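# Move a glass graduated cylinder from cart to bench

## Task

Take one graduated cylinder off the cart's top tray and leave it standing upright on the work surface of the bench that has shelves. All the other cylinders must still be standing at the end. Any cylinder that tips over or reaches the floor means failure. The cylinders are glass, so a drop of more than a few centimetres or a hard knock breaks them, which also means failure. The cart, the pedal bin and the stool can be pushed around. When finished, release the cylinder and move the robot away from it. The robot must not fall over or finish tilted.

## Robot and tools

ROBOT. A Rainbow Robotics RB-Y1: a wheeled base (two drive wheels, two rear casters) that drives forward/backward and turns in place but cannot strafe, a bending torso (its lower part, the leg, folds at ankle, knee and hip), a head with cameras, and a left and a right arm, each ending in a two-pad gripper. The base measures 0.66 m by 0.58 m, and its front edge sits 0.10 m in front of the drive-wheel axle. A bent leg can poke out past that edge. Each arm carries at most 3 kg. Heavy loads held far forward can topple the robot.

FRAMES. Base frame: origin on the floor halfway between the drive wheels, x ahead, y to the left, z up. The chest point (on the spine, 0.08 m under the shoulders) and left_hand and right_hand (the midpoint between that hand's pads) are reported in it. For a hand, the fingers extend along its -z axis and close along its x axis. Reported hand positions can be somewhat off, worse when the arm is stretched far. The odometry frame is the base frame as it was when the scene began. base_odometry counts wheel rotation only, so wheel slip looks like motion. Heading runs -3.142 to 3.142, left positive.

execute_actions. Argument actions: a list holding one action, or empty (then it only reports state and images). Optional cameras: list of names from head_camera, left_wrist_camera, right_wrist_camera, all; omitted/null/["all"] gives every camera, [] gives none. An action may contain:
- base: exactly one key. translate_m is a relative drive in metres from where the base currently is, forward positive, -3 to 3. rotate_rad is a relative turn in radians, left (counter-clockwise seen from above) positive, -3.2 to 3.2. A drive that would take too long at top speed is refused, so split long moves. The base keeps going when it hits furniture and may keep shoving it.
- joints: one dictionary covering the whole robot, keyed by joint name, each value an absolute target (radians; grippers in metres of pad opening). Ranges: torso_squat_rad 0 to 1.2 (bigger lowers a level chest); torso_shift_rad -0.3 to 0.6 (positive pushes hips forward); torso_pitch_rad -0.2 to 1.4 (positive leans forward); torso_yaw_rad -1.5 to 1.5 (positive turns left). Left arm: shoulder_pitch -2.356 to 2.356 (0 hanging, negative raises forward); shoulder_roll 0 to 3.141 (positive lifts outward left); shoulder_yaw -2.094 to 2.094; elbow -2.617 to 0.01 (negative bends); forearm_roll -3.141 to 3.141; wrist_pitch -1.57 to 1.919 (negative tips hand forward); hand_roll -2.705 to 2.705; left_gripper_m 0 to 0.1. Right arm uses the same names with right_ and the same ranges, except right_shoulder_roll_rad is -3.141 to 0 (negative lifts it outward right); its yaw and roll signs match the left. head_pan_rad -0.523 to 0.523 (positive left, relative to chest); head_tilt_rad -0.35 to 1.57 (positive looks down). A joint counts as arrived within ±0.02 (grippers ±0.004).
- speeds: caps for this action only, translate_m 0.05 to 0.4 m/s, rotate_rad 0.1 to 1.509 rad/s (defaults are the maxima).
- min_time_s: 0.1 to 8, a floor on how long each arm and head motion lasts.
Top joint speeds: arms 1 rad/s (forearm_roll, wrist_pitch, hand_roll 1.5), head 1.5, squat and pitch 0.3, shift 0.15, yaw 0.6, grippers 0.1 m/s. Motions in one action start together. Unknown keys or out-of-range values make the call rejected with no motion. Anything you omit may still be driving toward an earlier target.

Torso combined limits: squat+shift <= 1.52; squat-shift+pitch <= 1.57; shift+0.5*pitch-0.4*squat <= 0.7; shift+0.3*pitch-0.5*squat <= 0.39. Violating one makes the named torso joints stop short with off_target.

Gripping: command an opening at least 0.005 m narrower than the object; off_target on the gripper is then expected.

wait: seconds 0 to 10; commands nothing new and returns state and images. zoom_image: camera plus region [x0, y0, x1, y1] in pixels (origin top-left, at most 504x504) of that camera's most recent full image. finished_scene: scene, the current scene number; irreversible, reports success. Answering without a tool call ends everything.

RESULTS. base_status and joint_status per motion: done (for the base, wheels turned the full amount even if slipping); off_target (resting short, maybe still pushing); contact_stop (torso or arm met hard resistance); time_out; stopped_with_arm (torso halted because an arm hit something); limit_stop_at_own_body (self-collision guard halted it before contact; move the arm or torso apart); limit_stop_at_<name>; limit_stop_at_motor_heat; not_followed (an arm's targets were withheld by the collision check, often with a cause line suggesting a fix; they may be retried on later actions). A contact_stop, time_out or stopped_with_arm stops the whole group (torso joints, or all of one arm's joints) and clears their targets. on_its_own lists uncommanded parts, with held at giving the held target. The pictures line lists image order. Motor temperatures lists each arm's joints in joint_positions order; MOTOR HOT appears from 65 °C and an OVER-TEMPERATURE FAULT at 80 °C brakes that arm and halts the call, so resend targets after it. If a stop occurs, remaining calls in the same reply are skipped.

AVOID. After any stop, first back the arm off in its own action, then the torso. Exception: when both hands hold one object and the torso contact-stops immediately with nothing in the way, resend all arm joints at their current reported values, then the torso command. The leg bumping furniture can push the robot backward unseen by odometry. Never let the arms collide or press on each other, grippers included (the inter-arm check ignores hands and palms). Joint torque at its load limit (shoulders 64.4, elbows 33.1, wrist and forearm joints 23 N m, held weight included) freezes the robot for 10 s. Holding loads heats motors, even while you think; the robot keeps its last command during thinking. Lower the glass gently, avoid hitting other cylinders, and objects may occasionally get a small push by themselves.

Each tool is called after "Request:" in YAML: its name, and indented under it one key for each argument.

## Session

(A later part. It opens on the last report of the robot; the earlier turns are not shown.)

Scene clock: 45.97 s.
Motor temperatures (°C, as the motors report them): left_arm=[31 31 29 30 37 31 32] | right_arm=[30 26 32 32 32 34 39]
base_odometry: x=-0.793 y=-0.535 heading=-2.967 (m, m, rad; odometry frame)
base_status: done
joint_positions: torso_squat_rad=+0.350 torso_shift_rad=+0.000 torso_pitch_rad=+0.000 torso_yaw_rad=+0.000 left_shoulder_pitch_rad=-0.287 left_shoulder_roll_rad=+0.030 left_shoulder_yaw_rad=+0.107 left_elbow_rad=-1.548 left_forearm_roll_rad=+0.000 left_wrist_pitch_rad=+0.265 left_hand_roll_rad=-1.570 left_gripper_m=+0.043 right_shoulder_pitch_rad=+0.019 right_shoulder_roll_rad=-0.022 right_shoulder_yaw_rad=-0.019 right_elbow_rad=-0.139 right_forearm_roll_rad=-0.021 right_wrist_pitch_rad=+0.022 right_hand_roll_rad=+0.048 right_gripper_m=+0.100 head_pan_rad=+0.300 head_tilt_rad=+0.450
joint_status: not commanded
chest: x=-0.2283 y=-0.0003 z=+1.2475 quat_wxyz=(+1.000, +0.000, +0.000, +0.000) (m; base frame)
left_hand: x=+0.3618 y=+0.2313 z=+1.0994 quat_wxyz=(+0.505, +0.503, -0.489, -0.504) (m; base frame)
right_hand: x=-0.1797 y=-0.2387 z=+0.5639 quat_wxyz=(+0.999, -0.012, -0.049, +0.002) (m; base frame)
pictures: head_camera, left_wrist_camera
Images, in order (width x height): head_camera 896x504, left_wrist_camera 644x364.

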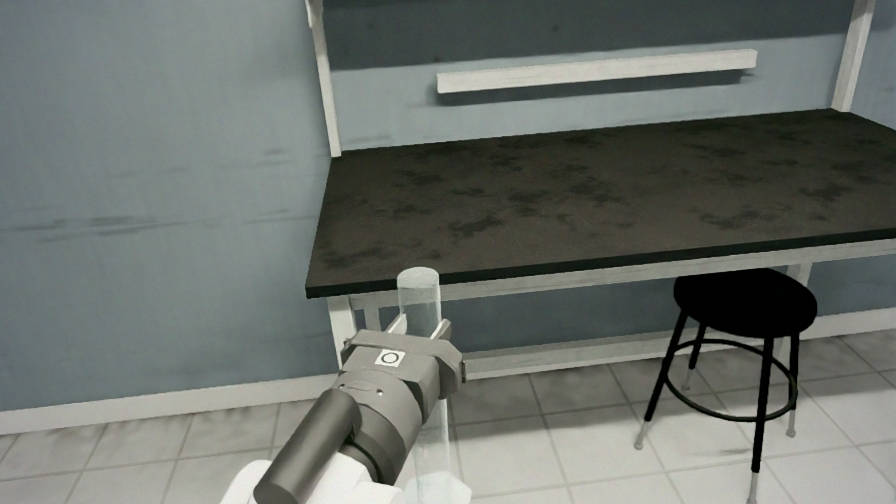

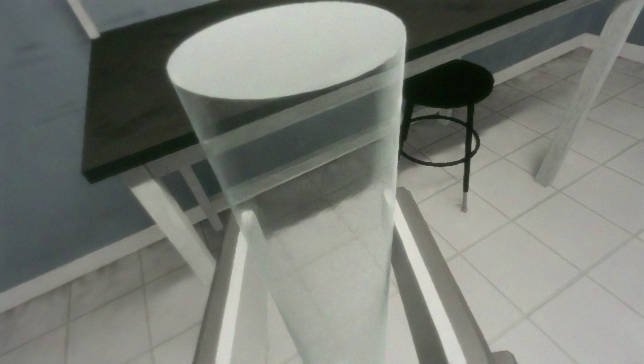

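Request:
execute_actions:
  actions: []

Scene clock: 46.77 s.
Motor temperatures (°C, as the motors report them): left_arm=[31 31 29 30 37 31 32] | right_arm=[30 26 32 32 32 34 39]
base_odometry: x=-0.793 y=-0.535 heading=-2.967 (m, m, rad; odometry frame)
base_status: done
joint_positions: torso_squat_rad=+0.350 torso_shift_rad=+0.000 torso_pitch_rad=+0.000 torso_yaw_rad=+0.000 left_shoulder_pitch_rad=-0.287 left_shoulder_roll_rad=+0.030 left_shoulder_yaw_rad=+0.107 left_elbow_rad=-1.548 left_forearm_roll_rad=+0.000 left_wrist_pitch_rad=+0.265 left_hand_roll_rad=-1.570 left_gripper_m=+0.043 right_shoulder_pitch_rad=+0.019 right_shoulder_roll_rad=-0.022 right_shoulder_yaw_rad=-0.019 right_elbow_rad=-0.139 right_forearm_roll_rad=-0.021 right_wrist_pitch_rad=+0.022 right_hand_roll_rad=+0.048 right_gripper_m=+0.100 head_pan_rad=+0.300 head_tilt_rad=+0.450
joint_status: not commanded
chest: x=-0.2284 y=-0.0003 z=+1.2475 quat_wxyz=(+1.000, +0.000, +0.000, +0.000) (m; base frame)
left_hand: x=+0.3618 y=+0.2313 z=+1.0994 quat_wxyz=(+0.505, +0.503, -0.489, -0.504) (m; base frame)
right_hand: x=-0.1797 y=-0.2387 z=+0.5639 quat_wxyz=(+0.999, -0.012, -0.049, +0.002) (m; base frame)
pictures: head_camera, left_wrist_camera, right_wrist_camera
Images, in order (width x height): head_camera 896x504, left_wrist_camera 644x364, right_wrist_camera 644x364.

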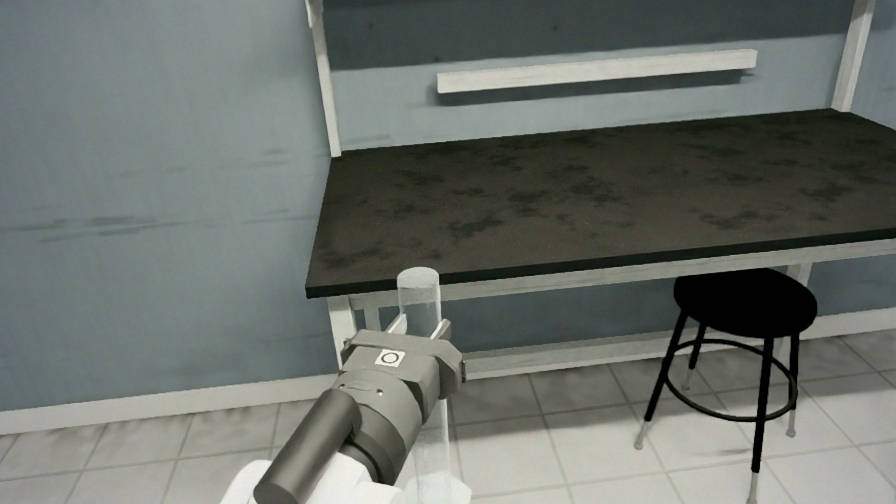

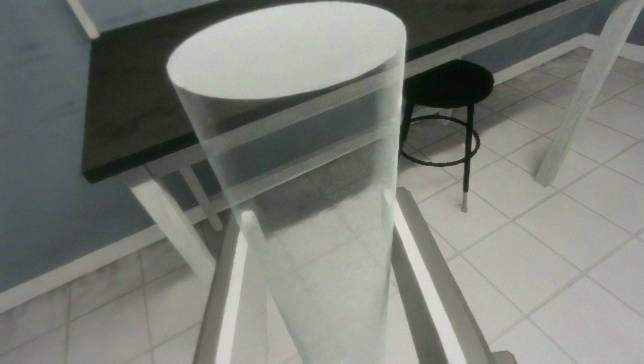

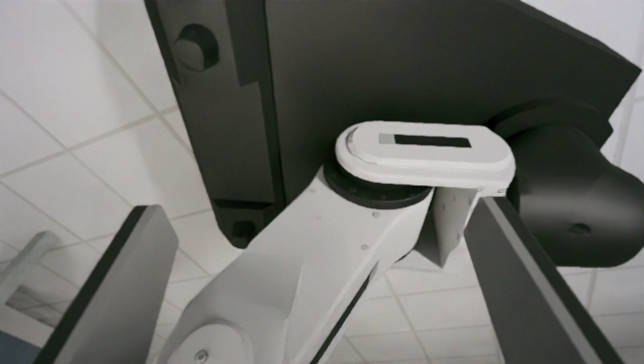

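Request:
execute_actions:
  actions:
    - {"base": {"translate_m": 0.55}, "joints": {"torso_squat_rad": 0.2, "head_pan_rad": 0.3, "head_tilt_rad": 0.7}, "speeds": {"translate_m": 0.2}}
  cameras: ["head_camera", "left_wrist_camera"]

Scene clock: 51.97 s.
Motor temperatures (°C, as the motors report them): left_arm=[31 31 29 30 37 31 32] | right_arm=[30 26 32 32 32 34 39]
base_odometry: x=-1.335 y=-0.630 heading=-2.968 (m, m, rad; odometry frame)
base_status: done
joint_positions: torso_squat_rad=+0.200 torso_shift_rad=-0.001 torso_pitch_rad=+0.000 torso_yaw_rad=+0.000 left_shoulder_pitch_rad=-0.287 left_shoulder_roll_rad=+0.030 left_shoulder_yaw_rad=+0.107 left_elbow_rad=-1.548 left_forearm_roll_rad=+0.000 left_wrist_pitch_rad=+0.265 left_hand_roll_rad=-1.570 left_gripper_m=+0.043 right_shoulder_pitch_rad=+0.019 right_shoulder_roll_rad=-0.022 right_shoulder_yaw_rad=-0.019 right_elbow_rad=-0.139 right_forearm_roll_rad=-0.021 right_wrist_pitch_rad=+0.022 right_hand_roll_rad=+0.048 right_gripper_m=+0.100 head_pan_rad=+0.300 head_tilt_rad=+0.700
joint_status: all done
chest: x=-0.2284 y=-0.0003 z=+1.2760 quat_wxyz=(+1.000, +0.000, +0.000, +0.000) (m; base frame)
left_hand: x=+0.3618 y=+0.2313 z=+1.1279 quat_wxyz=(+0.505, +0.503, -0.489, -0.504) (m; base frame)
right_hand: x=-0.1798 y=-0.2387 z=+0.5924 quat_wxyz=(+0.999, -0.012, -0.049, +0.002) (m; base frame)
pictures: head_camera, left_wrist_camera
Images, in order (width x height): head_camera 896x504, left_wrist_camera 644x364.

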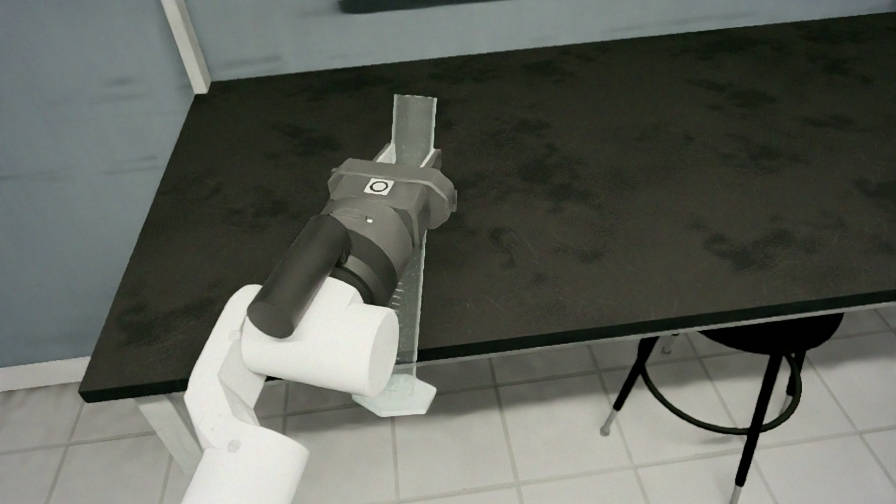

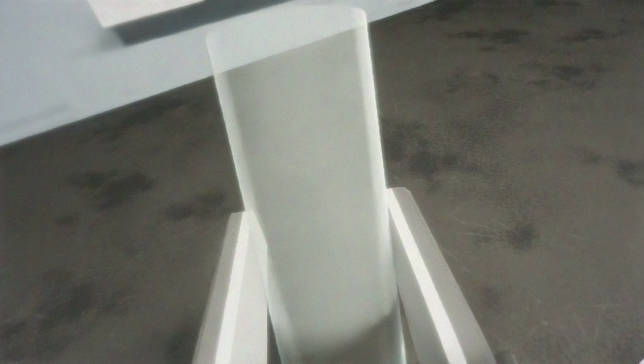

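Request:
execute_actions:
  actions:
    - {"joints": {"left_shoulder_pitch_rad": -0.437, "left_wrist_pitch_rad": 0.415}, "min_time_s": 1.5}
  cameras: ["head_camera", "left_wrist_camera"]

Scene clock: 55.30 s.
Motor temperatures (°C, as the motors report them): left_arm=[31 31 29 30 37 31 32] | right_arm=[30 26 32 32 32 34 39]
base_odometry: x=-1.335 y=-0.630 heading=-2.968 (m, m, rad; odometry frame)
base_status: not commanded
joint_positions: torso_squat_rad=+0.200 torso_shift_rad=-0.001 torso_pitch_rad=+0.000 torso_yaw_rad=+0.000 left_shoulder_pitch_rad=-0.436 left_shoulder_roll_rad=+0.030 left_shoulder_yaw_rad=+0.107 left_elbow_rad=-1.548 left_forearm_roll_rad=+0.000 left_wrist_pitch_rad=+0.415 left_hand_roll_rad=-1.570 left_gripper_m=+0.043 right_shoulder_pitch_rad=+0.019 right_shoulder_roll_rad=-0.022 right_shoulder_yaw_rad=-0.019 right_elbow_rad=-0.139 right_forearm_roll_rad=-0.021 right_wrist_pitch_rad=+0.022 right_hand_roll_rad=+0.048 right_gripper_m=+0.100 head_pan_rad=+0.300 head_tilt_rad=+0.700
joint_status: all done
chest: x=-0.2284 y=-0.0003 z=+1.2760 quat_wxyz=(+1.000, +0.000, +0.000, +0.000) (m; base frame)
left_hand: x=+0.3894 y=+0.2007 z=+1.1783 quat_wxyz=(+0.494, +0.488, -0.499, -0.518) (m; base frame)
right_hand: x=-0.1798 y=-0.2387 z=+0.5924 quat_wxyz=(+0.999, -0.012, -0.049, +0.002) (m; base frame)
pictures: head_camera, left_wrist_camera
Images, in order (width x height): head_camera 896x504, left_wrist_camera 644x364.

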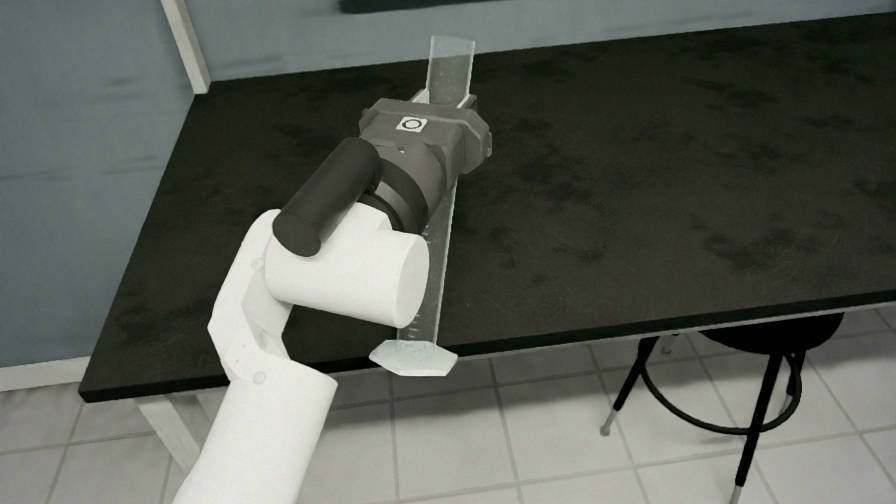

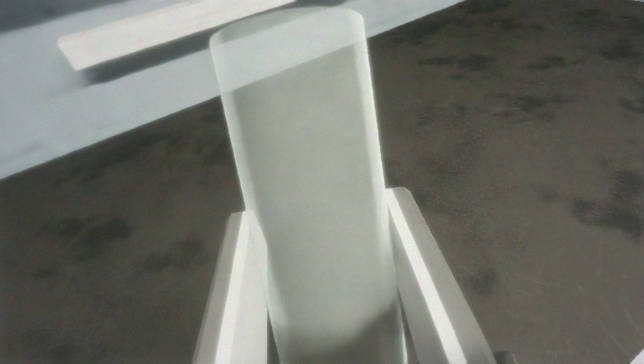

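Request:
execute_actions:
  actions:
    - {"base": {"translate_m": 0.2}, "joints": {"head_tilt_rad": 0.8, "head_pan_rad": 0.25}, "speeds": {"translate_m": 0.12}}
  cameras: ["head_camera", "left_wrist_camera"]

Scene clock: 58.27 s.
Motor temperatures (°C, as the motors report them): left_arm=[31 31 29 30 37 31 32] | right_arm=[30 26 32 32 32 34 39]
base_odometry: x=-1.532 y=-0.664 heading=-2.968 (m, m, rad; odometry frame)
base_status: done
joint_positions: torso_squat_rad=+0.200 torso_shift_rad=-0.001 torso_pitch_rad=+0.000 torso_yaw_rad=+0.000 left_shoulder_pitch_rad=-0.436 left_shoulder_roll_rad=+0.030 left_shoulder_yaw_rad=+0.107 left_elbow_rad=-1.548 left_forearm_roll_rad=+0.000 left_wrist_pitch_rad=+0.415 left_hand_roll_rad=-1.570 left_gripper_m=+0.043 right_shoulder_pitch_rad=+0.019 right_shoulder_roll_rad=-0.022 right_shoulder_yaw_rad=-0.019 right_elbow_rad=-0.139 right_forearm_roll_rad=-0.021 right_wrist_pitch_rad=+0.022 right_hand_roll_rad=+0.048 right_gripper_m=+0.100 head_pan_rad=+0.250 head_tilt_rad=+0.800
joint_status: all done
chest: x=-0.2284 y=-0.0003 z=+1.2760 quat_wxyz=(+1.000, +0.000, +0.000, +0.000) (m; base frame)
left_hand: x=+0.3895 y=+0.2007 z=+1.1785 quat_wxyz=(+0.494, +0.489, -0.499, -0.518) (m; base frame)
right_hand: x=-0.1797 y=-0.2387 z=+0.5924 quat_wxyz=(+0.999, -0.012, -0.049, +0.002) (m; base frame)
pictures: head_camera, left_wrist_camera
Images, in order (width x height): head_camera 896x504, left_wrist_camera 644x364.

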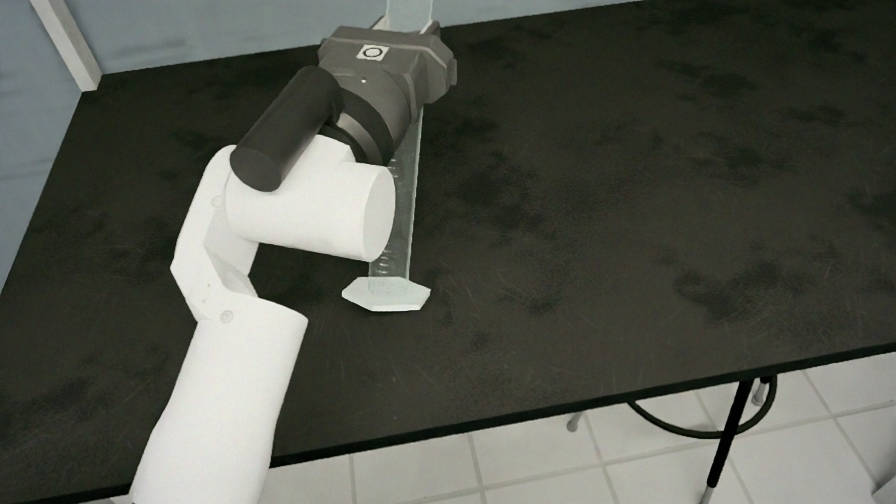

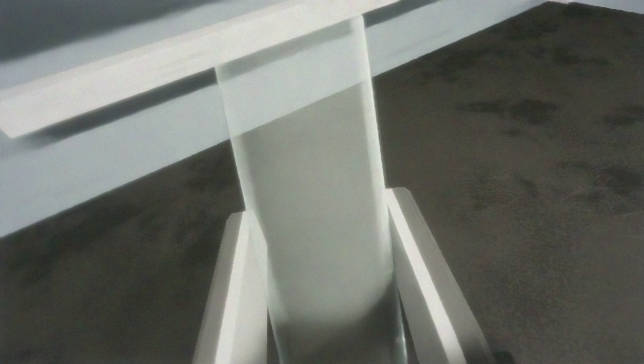

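Request:
execute_actions:
  actions:
    - {"base": {"translate_m": 0.08}, "joints": {"head_tilt_rad": 0.85, "head_pan_rad": 0.25}, "speeds": {"translate_m": 0.08}}
  cameras: ["head_camera", "left_wrist_camera"]

Scene clock: 60.40 s.
Motor temperatures (°C, as the motors report them): left_arm=[31 31 29 30 37 31 32] | right_arm=[30 26 32 32 32 34 39]
base_odometry: x=-1.611 y=-0.678 heading=-2.969 (m, m, rad; odometry frame)
base_status: done
joint_positions: torso_squat_rad=+0.200 torso_shift_rad=+0.000 torso_pitch_rad=+0.000 torso_yaw_rad=+0.000 left_shoulder_pitch_rad=-0.436 left_shoulder_roll_rad=+0.030 left_shoulder_yaw_rad=+0.107 left_elbow_rad=-1.548 left_forearm_roll_rad=+0.000 left_wrist_pitch_rad=+0.415 left_hand_roll_rad=-1.570 left_gripper_m=+0.043 right_shoulder_pitch_rad=+0.019 right_shoulder_roll_rad=-0.022 right_shoulder_yaw_rad=-0.019 right_elbow_rad=-0.139 right_forearm_roll_rad=-0.021 right_wrist_pitch_rad=+0.022 right_hand_roll_rad=+0.048 right_gripper_m=+0.100 head_pan_rad=+0.250 head_tilt_rad=+0.850
joint_status: all done
chest: x=-0.2284 y=-0.0003 z=+1.2760 quat_wxyz=(+1.000, +0.000, +0.000, +0.000) (m; base frame)
left_hand: x=+0.3895 y=+0.2007 z=+1.1785 quat_wxyz=(+0.494, +0.489, -0.499, -0.518) (m; base frame)
right_hand: x=-0.1797 y=-0.2387 z=+0.5924 quat_wxyz=(+0.999, -0.012, -0.049, +0.002) (m; base frame)
pictures: head_camera, left_wrist_camera
Images, in order (width x height): head_camera 896x504, left_wrist_camera 644x364.

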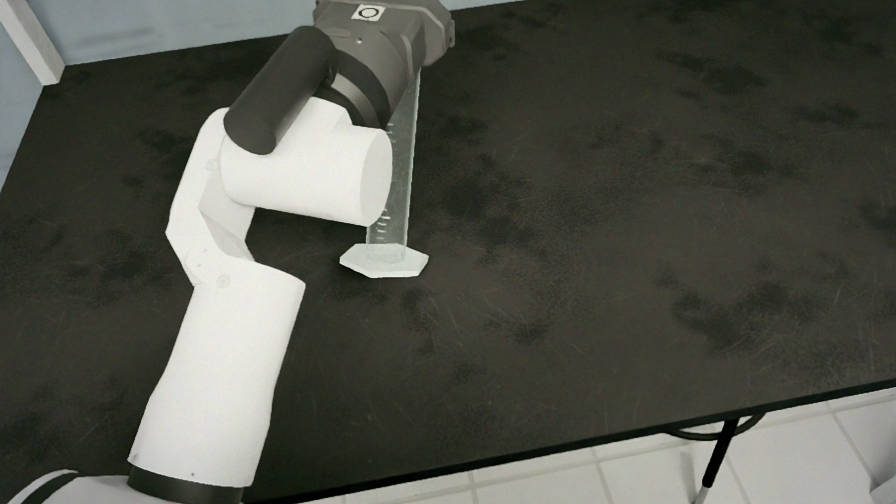

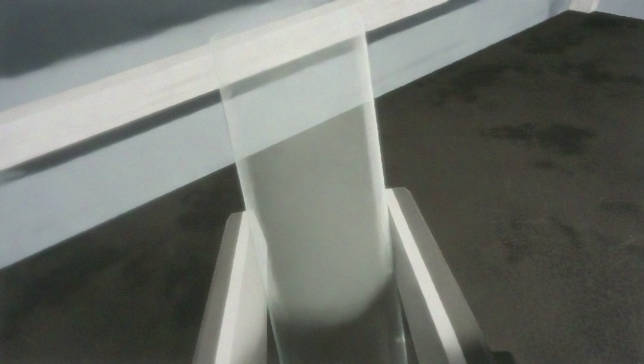

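Request:
execute_actions:
  actions:
    - {"joints": {"torso_squat_rad": 0.36}}
  cameras: ["head_camera", "left_wrist_camera"]

Scene clock: 62.03 s.
Motor temperatures (°C, as the motors report them): left_arm=[31 31 29 30 37 32 32] | right_arm=[30 26 32 32 32 34 39]
base_odometry: x=-1.611 y=-0.678 heading=-2.969 (m, m, rad; odometry frame)
base_status: not commanded
joint_positions: torso_squat_rad=+0.360 torso_shift_rad=-0.001 torso_pitch_rad=-0.001 torso_yaw_rad=+0.000 left_shoulder_pitch_rad=-0.441 left_shoulder_roll_rad=+0.030 left_shoulder_yaw_rad=+0.107 left_elbow_rad=-1.551 left_forearm_roll_rad=+0.000 left_wrist_pitch_rad=+0.414 left_hand_roll_rad=-1.570 left_gripper_m=+0.043 right_shoulder_pitch_rad=+0.019 right_shoulder_roll_rad=-0.022 right_shoulder_yaw_rad=-0.019 right_elbow_rad=-0.139 right_forearm_roll_rad=-0.021 right_wrist_pitch_rad=+0.022 right_hand_roll_rad=+0.048 right_gripper_m=+0.100 head_pan_rad=+0.250 head_tilt_rad=+0.850
joint_status: all done
chest: x=-0.2290 y=-0.0004 z=+1.2450 quat_wxyz=(+1.000, +0.000, -0.001, +0.000) (m; base frame)
left_hand: x=+0.3895 y=+0.1998 z=+1.1529 quat_wxyz=(+0.491, +0.491, -0.501, -0.516) (m; base frame)
right_hand: x=-0.1795 y=-0.2386 z=+0.5614 quat_wxyz=(+0.999, -0.012, -0.050, +0.002) (m; base frame)
pictures: head_camera, left_wrist_camera
Images, in order (width x height): head_camera 896x504, left_wrist_camera 644x364.

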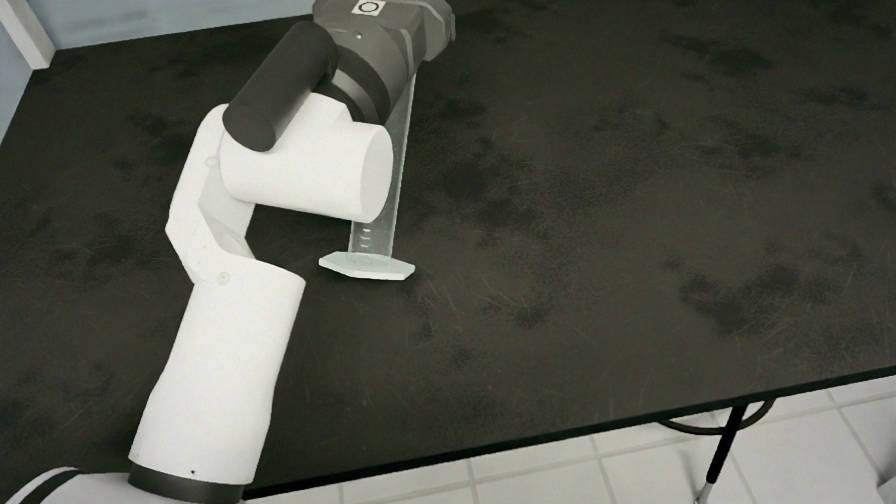

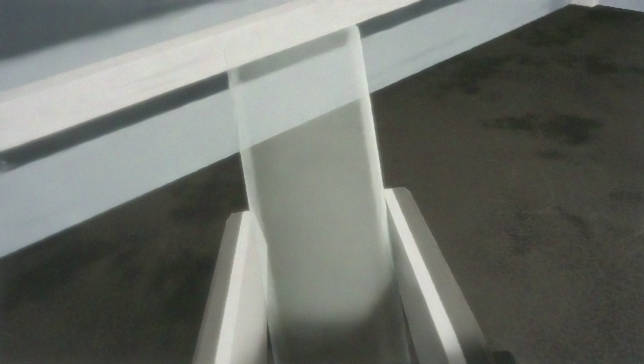

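Request:
zoom_image:
  camera: "head_camera"
  region: [260, 0, 520, 320]

Region (260, 0, 520, 320) of head_camera's 896x504 image, scaled by 1.575, with more detail than that image has; it fills the left 410 columns of this view, and the rest is white.

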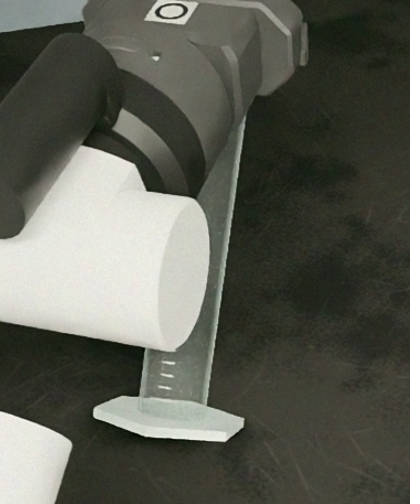

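Request:
execute_actions:
  actions:
    - {"joints": {"left_wrist_pitch_rad": 0.0, "head_tilt_rad": 0.75}, "min_time_s": 2.0}
  cameras: ["head_camera", "left_wrist_camera"]

Scene clock: 69.27 s.
Motor temperatures (°C, as the motors report them): left_arm=[31 31 29 30 37 32 32] | right_arm=[30 26 32 32 32 34 39]
base_odometry: x=-1.611 y=-0.678 heading=-2.969 (m, m, rad; odometry frame)
base_status: not commanded
joint_positions: torso_squat_rad=+0.360 torso_shift_rad=-0.001 torso_pitch_rad=+0.000 torso_yaw_rad=+0.000 left_shoulder_pitch_rad=-0.437 left_shoulder_roll_rad=+0.030 left_shoulder_yaw_rad=+0.107 left_elbow_rad=-1.548 left_forearm_roll_rad=+0.000 left_wrist_pitch_rad=+0.000 left_hand_roll_rad=-1.570 left_gripper_m=+0.043 right_shoulder_pitch_rad=+0.019 right_shoulder_roll_rad=-0.022 right_shoulder_yaw_rad=-0.019 right_elbow_rad=-0.139 right_forearm_roll_rad=-0.021 right_wrist_pitch_rad=+0.022 right_hand_roll_rad=+0.048 right_gripper_m=+0.100 head_pan_rad=+0.250 head_tilt_rad=+0.750
joint_status: all done
chest: x=-0.2285 y=-0.0004 z=+1.2450 quat_wxyz=(+1.000, +0.000, +0.000, +0.000) (m; base frame)
left_hand: x=+0.3721 y=+0.1998 z=+1.2416 quat_wxyz=(+0.382, +0.580, -0.595, -0.405) (m; base frame)
right_hand: x=-0.1797 y=-0.2387 z=+0.5614 quat_wxyz=(+0.999, -0.012, -0.049, +0.002) (m; base frame)
pictures: head_camera, left_wrist_camera
Images, in order (width x height): head_camera 896x504, left_wrist_camera 644x364.

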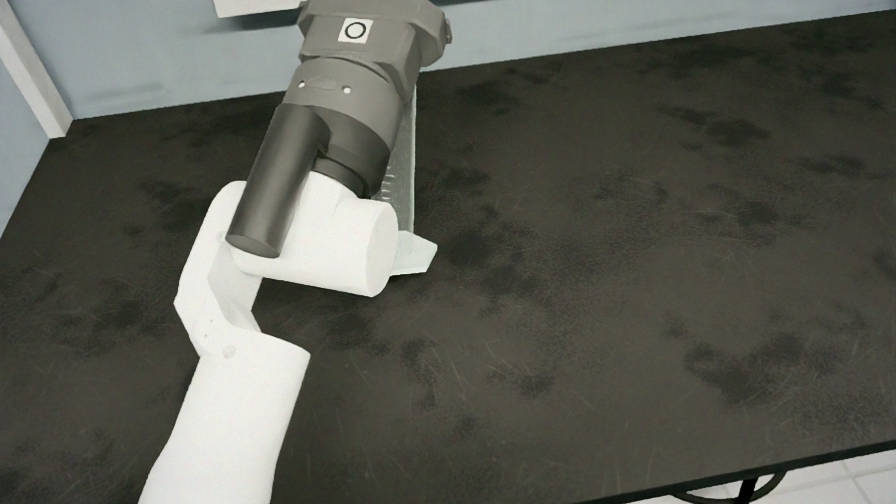

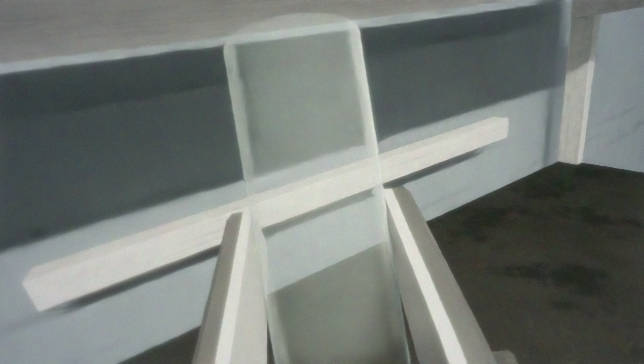

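Request:
execute_actions:
  actions:
    - {"joints": {"left_wrist_pitch_rad": -0.2, "head_tilt_rad": 0.7}, "min_time_s": 1.2}
  cameras: ["head_camera", "left_wrist_camera"]

Scene clock: 72.03 s.
Motor temperatures (°C, as the motors report them): left_arm=[31 31 29 30 37 32 32] | right_arm=[30 26 32 32 32 34 39]
base_odometry: x=-1.611 y=-0.678 heading=-2.969 (m, m, rad; odometry frame)
base_status: not commanded
joint_positions: torso_squat_rad=+0.360 torso_shift_rad=-0.001 torso_pitch_rad=+0.000 torso_yaw_rad=+0.000 left_shoulder_pitch_rad=-0.437 left_shoulder_roll_rad=+0.030 left_shoulder_yaw_rad=+0.107 left_elbow_rad=-1.548 left_forearm_roll_rad=+0.000 left_wrist_pitch_rad=-0.200 left_hand_roll_rad=-1.570 left_gripper_m=+0.043 right_shoulder_pitch_rad=+0.019 right_shoulder_roll_rad=-0.022 right_shoulder_yaw_rad=-0.019 right_elbow_rad=-0.139 right_forearm_roll_rad=-0.021 right_wrist_pitch_rad=+0.022 right_hand_roll_rad=+0.048 right_gripper_m=+0.100 head_pan_rad=+0.250 head_tilt_rad=+0.700
joint_status: all done
chest: x=-0.2285 y=-0.0004 z=+1.2450 quat_wxyz=(+1.000, +0.000, +0.000, +0.000) (m; base frame)
left_hand: x=+0.3504 y=+0.2000 z=+1.2822 quat_wxyz=(+0.322, +0.615, -0.632, -0.343) (m; base frame)
right_hand: x=-0.1797 y=-0.2387 z=+0.5614 quat_wxyz=(+0.999, -0.012, -0.049, +0.002) (m; base frame)
pictures: head_camera, left_wrist_camera
Images, in order (width x height): head_camera 896x504, left_wrist_camera 644x364.

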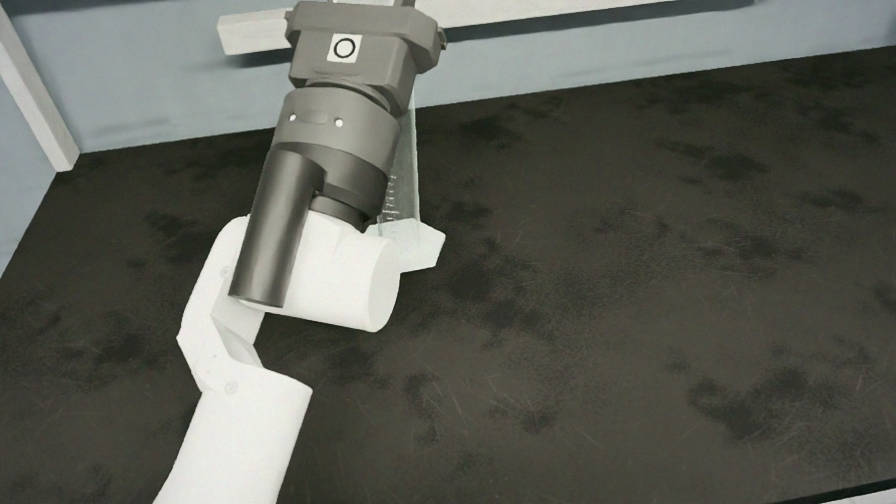

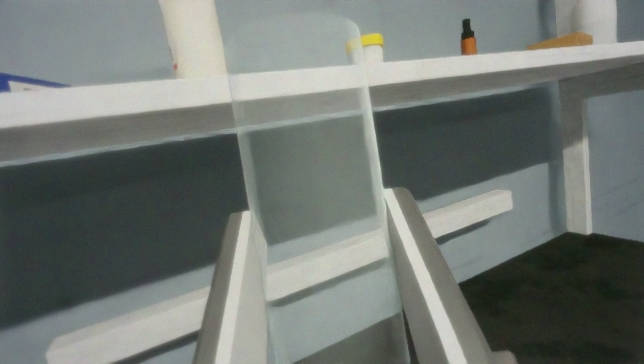

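Request:
zoom_image:
  camera: "head_camera"
  region: [300, 60, 500, 300]

Region (300, 60, 500, 300) of head_camera's 896x504 image, scaled by 2.100, with more detail than that image has.

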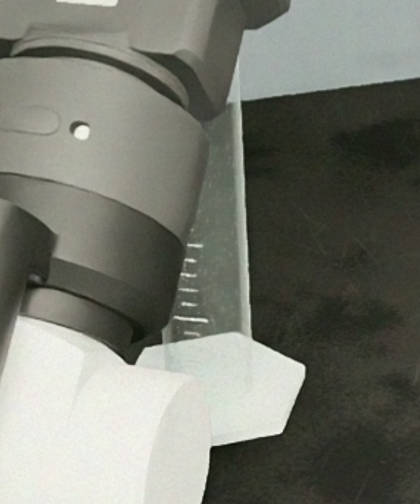

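Request:
execute_actions:
  actions:
    - {"joints": {"torso_squat_rad": 0.58, "left_wrist_pitch_rad": -0.22}}
  cameras: ["head_camera", "left_wrist_camera"]

Scene clock: 74.13 s.
Motor temperatures (°C, as the motors report them): left_arm=[31 31 29 30 37 32 32] | right_arm=[30 26 32 32 32 34 39]
base_odometry: x=-1.611 y=-0.678 heading=-2.969 (m, m, rad; odometry frame)
base_status: not commanded
joint_positions: torso_squat_rad=+0.580 torso_shift_rad=-0.001 torso_pitch_rad=+0.000 torso_yaw_rad=+0.000 left_shoulder_pitch_rad=-0.437 left_shoulder_roll_rad=+0.030 left_shoulder_yaw_rad=+0.107 left_elbow_rad=-1.548 left_forearm_roll_rad=+0.000 left_wrist_pitch_rad=-0.220 left_hand_roll_rad=-1.570 left_gripper_m=+0.043 right_shoulder_pitch_rad=+0.019 right_shoulder_roll_rad=-0.022 right_shoulder_yaw_rad=-0.019 right_elbow_rad=-0.139 right_forearm_roll_rad=-0.021 right_wrist_pitch_rad=+0.022 right_hand_roll_rad=+0.048 right_gripper_m=+0.100 head_pan_rad=+0.250 head_tilt_rad=+0.700
joint_status: all done
chest: x=-0.2284 y=-0.0004 z=+1.1754 quat_wxyz=(+1.000, +0.000, +0.000, +0.000) (m; base frame)
left_hand: x=+0.3480 y=+0.2001 z=+1.2162 quat_wxyz=(+0.316, +0.618, -0.636, -0.337) (m; base frame)
right_hand: x=-0.1797 y=-0.2386 z=+0.4918 quat_wxyz=(+0.999, -0.012, -0.049, +0.002) (m; base frame)
pictures: head_camera, left_wrist_camera
Images, in order (width x height): head_camera 896x504, left_wrist_camera 644x364.

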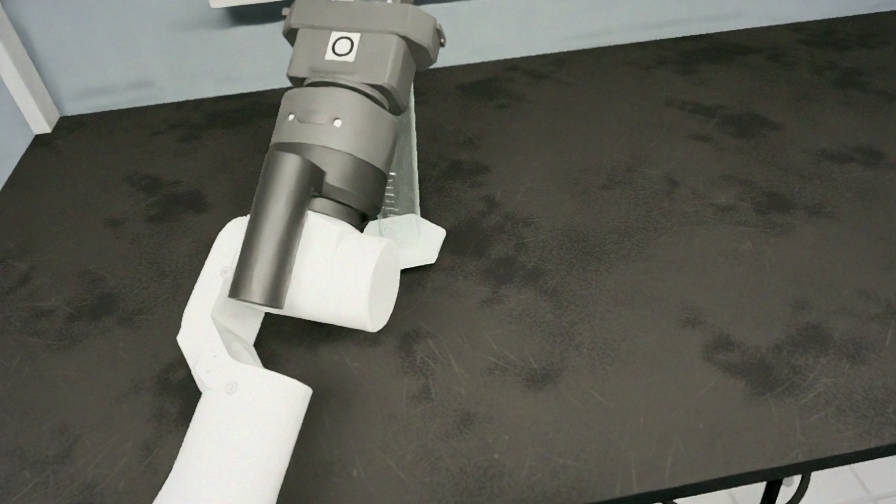

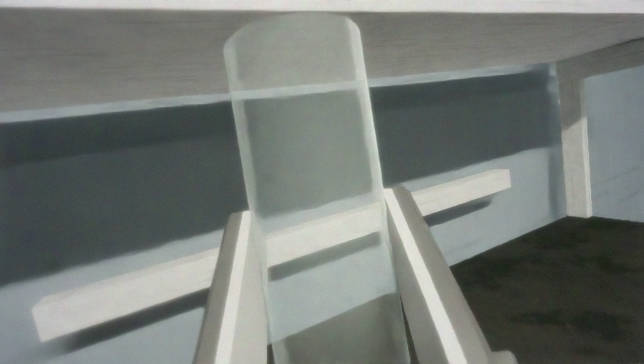

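Request:
execute_actions:
  actions:
    - {"joints": {"torso_squat_rad": 0.65}}
  cameras: ["head_camera", "left_wrist_camera"]

Scene clock: 75.23 s.
Motor temperatures (°C, as the motors report them): left_arm=[31 31 29 30 37 32 32] | right_arm=[30 26 32 32 32 34 39]
base_odometry: x=-1.611 y=-0.678 heading=-2.969 (m, m, rad; odometry frame)
base_status: not commanded
joint_positions: torso_squat_rad=+0.650 torso_shift_rad=-0.001 torso_pitch_rad=+0.000 torso_yaw_rad=+0.000 left_shoulder_pitch_rad=-0.437 left_shoulder_roll_rad=+0.030 left_shoulder_yaw_rad=+0.107 left_elbow_rad=-1.548 left_forearm_roll_rad=+0.000 left_wrist_pitch_rad=-0.220 left_hand_roll_rad=-1.570 left_gripper_m=+0.043 right_shoulder_pitch_rad=+0.019 right_shoulder_roll_rad=-0.022 right_shoulder_yaw_rad=-0.019 right_elbow_rad=-0.139 right_forearm_roll_rad=-0.021 right_wrist_pitch_rad=+0.022 right_hand_roll_rad=+0.048 right_gripper_m=+0.100 head_pan_rad=+0.250 head_tilt_rad=+0.700
joint_status: all done
chest: x=-0.2284 y=-0.0003 z=+1.1472 quat_wxyz=(+1.000, +0.000, +0.000, +0.000) (m; base frame)
left_hand: x=+0.3480 y=+0.2001 z=+1.1878 quat_wxyz=(+0.316, +0.618, -0.636, -0.337) (m; base frame)
right_hand: x=-0.1796 y=-0.2386 z=+0.4635 quat_wxyz=(+0.999, -0.012, -0.049, +0.002) (m; base frame)
pictures: head_camera, left_wrist_camera
Images, in order (width x height): head_camera 896x504, left_wrist_camera 644x364.

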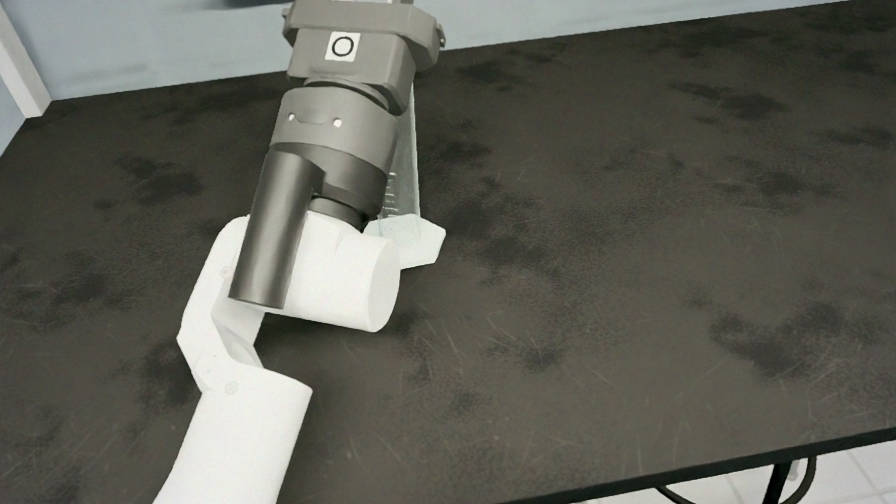

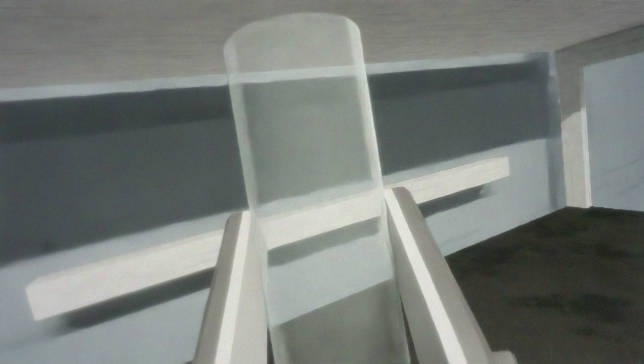

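Request:
execute_actions:
  actions:
    - {"joints": {"torso_squat_rad": 0.685}}
  cameras: ["head_camera", "left_wrist_camera"]

Scene clock: 76.23 s.
Motor temperatures (°C, as the motors report them): left_arm=[31 31 29 30 37 32 32] | right_arm=[30 26 32 32 32 34 39]
base_odometry: x=-1.611 y=-0.678 heading=-2.969 (m, m, rad; odometry frame)
base_status: not commanded
joint_positions: torso_squat_rad=+0.685 torso_shift_rad=-0.001 torso_pitch_rad=-0.002 torso_yaw_rad=+0.000 left_shoulder_pitch_rad=-0.443 left_shoulder_roll_rad=+0.031 left_shoulder_yaw_rad=+0.107 left_elbow_rad=-1.554 left_forearm_roll_rad=+0.000 left_wrist_pitch_rad=-0.222 left_hand_roll_rad=-1.570 left_gripper_m=+0.043 right_shoulder_pitch_rad=+0.019 right_shoulder_roll_rad=-0.022 right_shoulder_yaw_rad=-0.019 right_elbow_rad=-0.139 right_forearm_roll_rad=-0.021 right_wrist_pitch_rad=+0.022 right_hand_roll_rad=+0.048 right_gripper_m=+0.100 head_pan_rad=+0.250 head_tilt_rad=+0.700
joint_status: all done
chest: x=-0.2295 y=-0.0004 z=+1.1319 quat_wxyz=(+1.000, +0.000, -0.001, +0.000) (m; base frame)
left_hand: x=+0.3454 y=+0.1989 z=+1.1803 quat_wxyz=(+0.310, +0.621, -0.639, -0.332) (m; base frame)
right_hand: x=-0.1793 y=-0.2385 z=+0.4483 quat_wxyz=(+0.999, -0.012, -0.050, +0.002) (m; base frame)
pictures: head_camera, left_wrist_camera
Images, in order (width x height): head_camera 896x504, left_wrist_camera 644x364.

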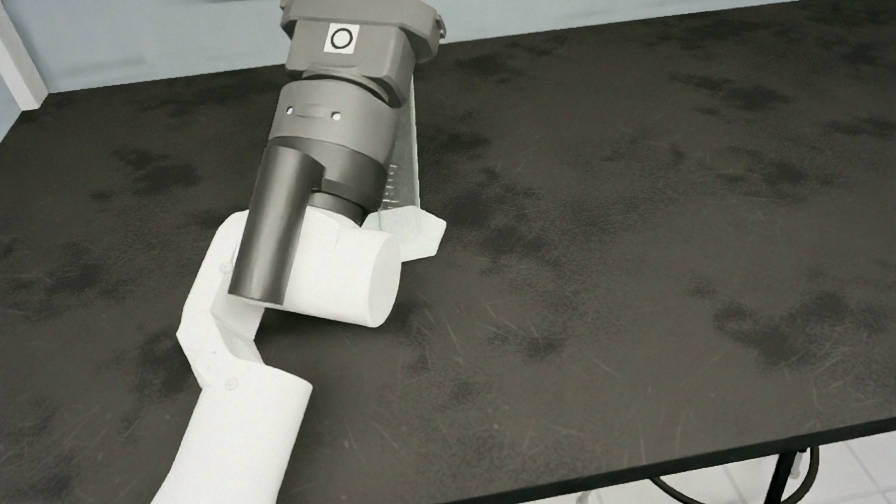

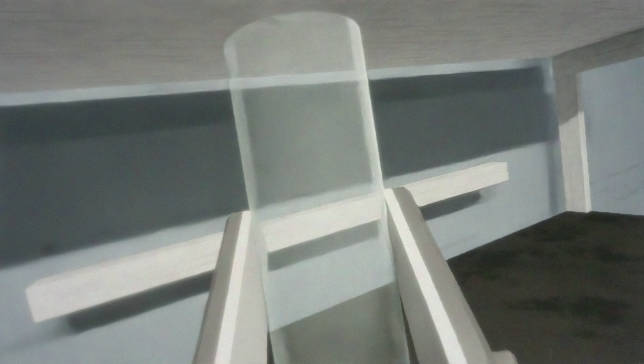

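Request:
execute_actions:
  actions:
    - {"joints": {"torso_squat_rad": 0.668}}
  cameras: ["head_camera", "left_wrist_camera"]

Request:
zoom_image:
  camera: "head_camera"
  region: [320, 60, 500, 290]

Scene clock: 77.10 s.
Motor temperatures (°C, as the motors report them): left_arm=[31 31 29 30 37 32 32] | right_arm=[30 26 32 32 32 34 39]
base_odometry: x=-1.611 y=-0.678 heading=-2.969 (m, m, rad; odometry frame)
base_status: not commanded
joint_positions: torso_squat_rad=+0.668 torso_shift_rad=-0.001 torso_pitch_rad=-0.001 torso_yaw_rad=+0.000 left_shoulder_pitch_rad=-0.439 left_shoulder_roll_rad=+0.030 left_shoulder_yaw_rad=+0.107 left_elbow_rad=-1.550 left_forearm_roll_rad=+0.000 left_wrist_pitch_rad=-0.221 left_hand_roll_rad=-1.570 left_gripper_m=+0.043 right_shoulder_pitch_rad=+0.019 right_shoulder_roll_rad=-0.022 right_shoulder_yaw_rad=-0.019 right_elbow_rad=-0.139 right_forearm_roll_rad=-0.021 right_wrist_pitch_rad=+0.022 right_hand_roll_rad=+0.048 right_gripper_m=+0.100 head_pan_rad=+0.250 head_tilt_rad=+0.700
joint_status: all done
chest: x=-0.2286 y=-0.0004 z=+1.1395 quat_wxyz=(+1.000, +0.000, +0.000, +0.000) (m; base frame)
left_hand: x=+0.3473 y=+0.1996 z=+1.1827 quat_wxyz=(+0.314, +0.619, -0.637, -0.335) (m; base frame)
right_hand: x=-0.1796 y=-0.2386 z=+0.4558 quat_wxyz=(+0.999, -0.012, -0.049, +0.002) (m; base frame)
pictures: head_camera, left_wrist_camera
Images, in order (width x height): head_camera 896x504, left_wrist_camera 644x364.

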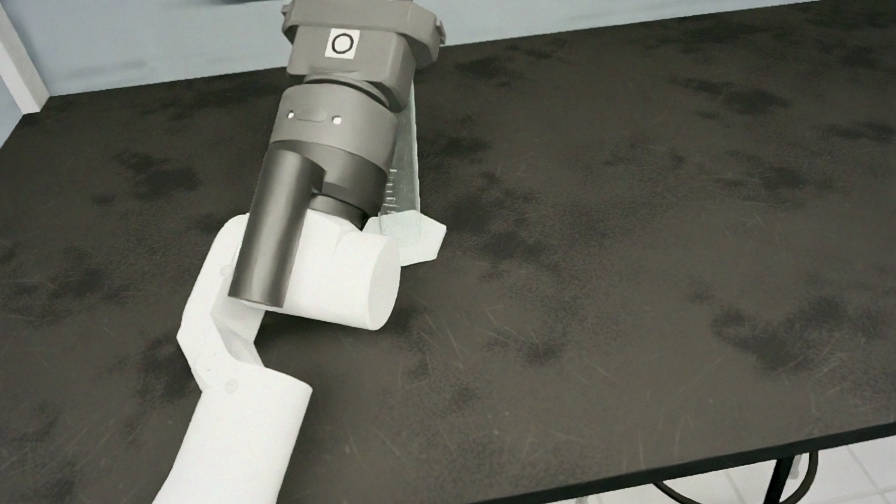

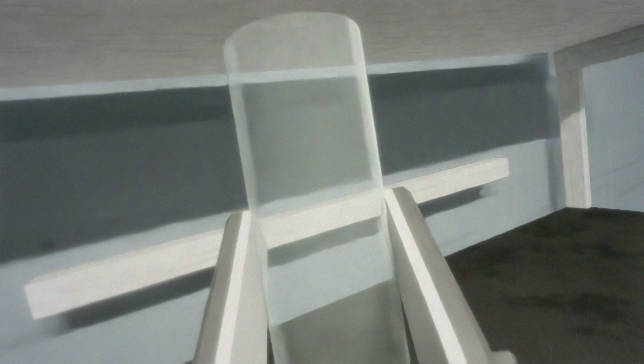

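Region (320, 60, 500, 290) of head_camera's 896x504 image, scaled by 2.191, with more detail than that image has; it fills the left 394 columns of this view, and the rest is white.

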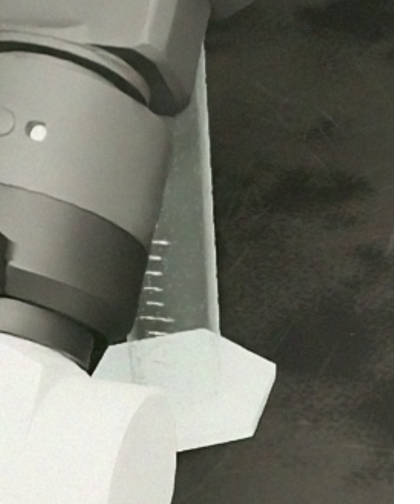

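Request:
execute_actions:
  actions:
    - {"joints": {"left_gripper_m": 0.052}}
  cameras: ["head_camera", "left_wrist_camera"]

Scene clock: 77.90 s.
Motor temperatures (°C, as the motors report them): left_arm=[31 31 29 30 37 32 32] | right_arm=[30 26 32 32 32 34 39]
base_odometry: x=-1.611 y=-0.678 heading=-2.969 (m, m, rad; odometry frame)
base_status: not commanded
joint_positions: torso_squat_rad=+0.668 torso_shift_rad=-0.001 torso_pitch_rad=+0.000 torso_yaw_rad=+0.000 left_shoulder_pitch_rad=-0.437 left_shoulder_roll_rad=+0.030 left_shoulder_yaw_rad=+0.107 left_elbow_rad=-1.548 left_forearm_roll_rad=+0.000 left_wrist_pitch_rad=-0.220 left_hand_roll_rad=-1.570 left_gripper_m=+0.052 right_shoulder_pitch_rad=+0.019 right_shoulder_roll_rad=-0.022 right_shoulder_yaw_rad=-0.019 right_elbow_rad=-0.139 right_forearm_roll_rad=-0.021 right_wrist_pitch_rad=+0.022 right_hand_roll_rad=+0.048 right_gripper_m=+0.100 head_pan_rad=+0.250 head_tilt_rad=+0.700
joint_status: all done
chest: x=-0.2285 y=-0.0003 z=+1.1395 quat_wxyz=(+1.000, +0.000, +0.000, +0.000) (m; base frame)
left_hand: x=+0.3478 y=+0.2000 z=+1.1807 quat_wxyz=(+0.316, +0.618, -0.636, -0.337) (m; base frame)
right_hand: x=-0.1796 y=-0.2386 z=+0.4558 quat_wxyz=(+0.999, -0.012, -0.049, +0.002) (m; base frame)
pictures: head_camera, left_wrist_camera
Images, in order (width x height): head_camera 896x504, left_wrist_camera 644x364.

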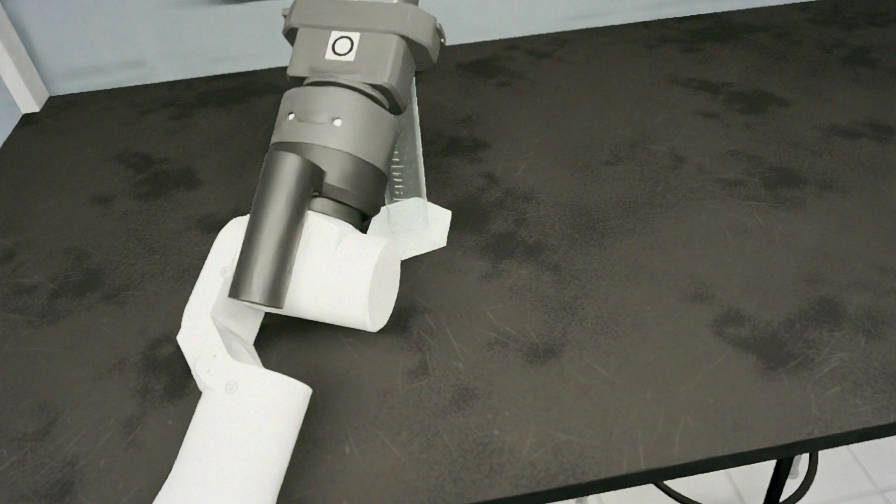

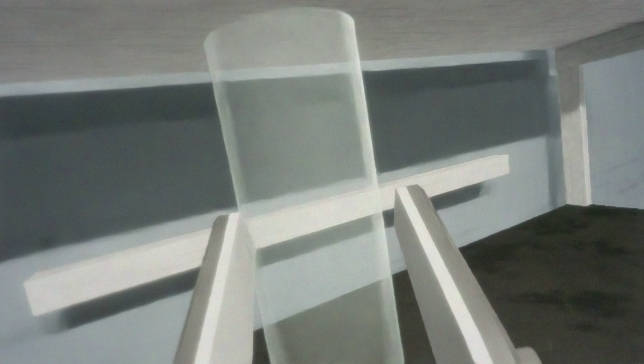

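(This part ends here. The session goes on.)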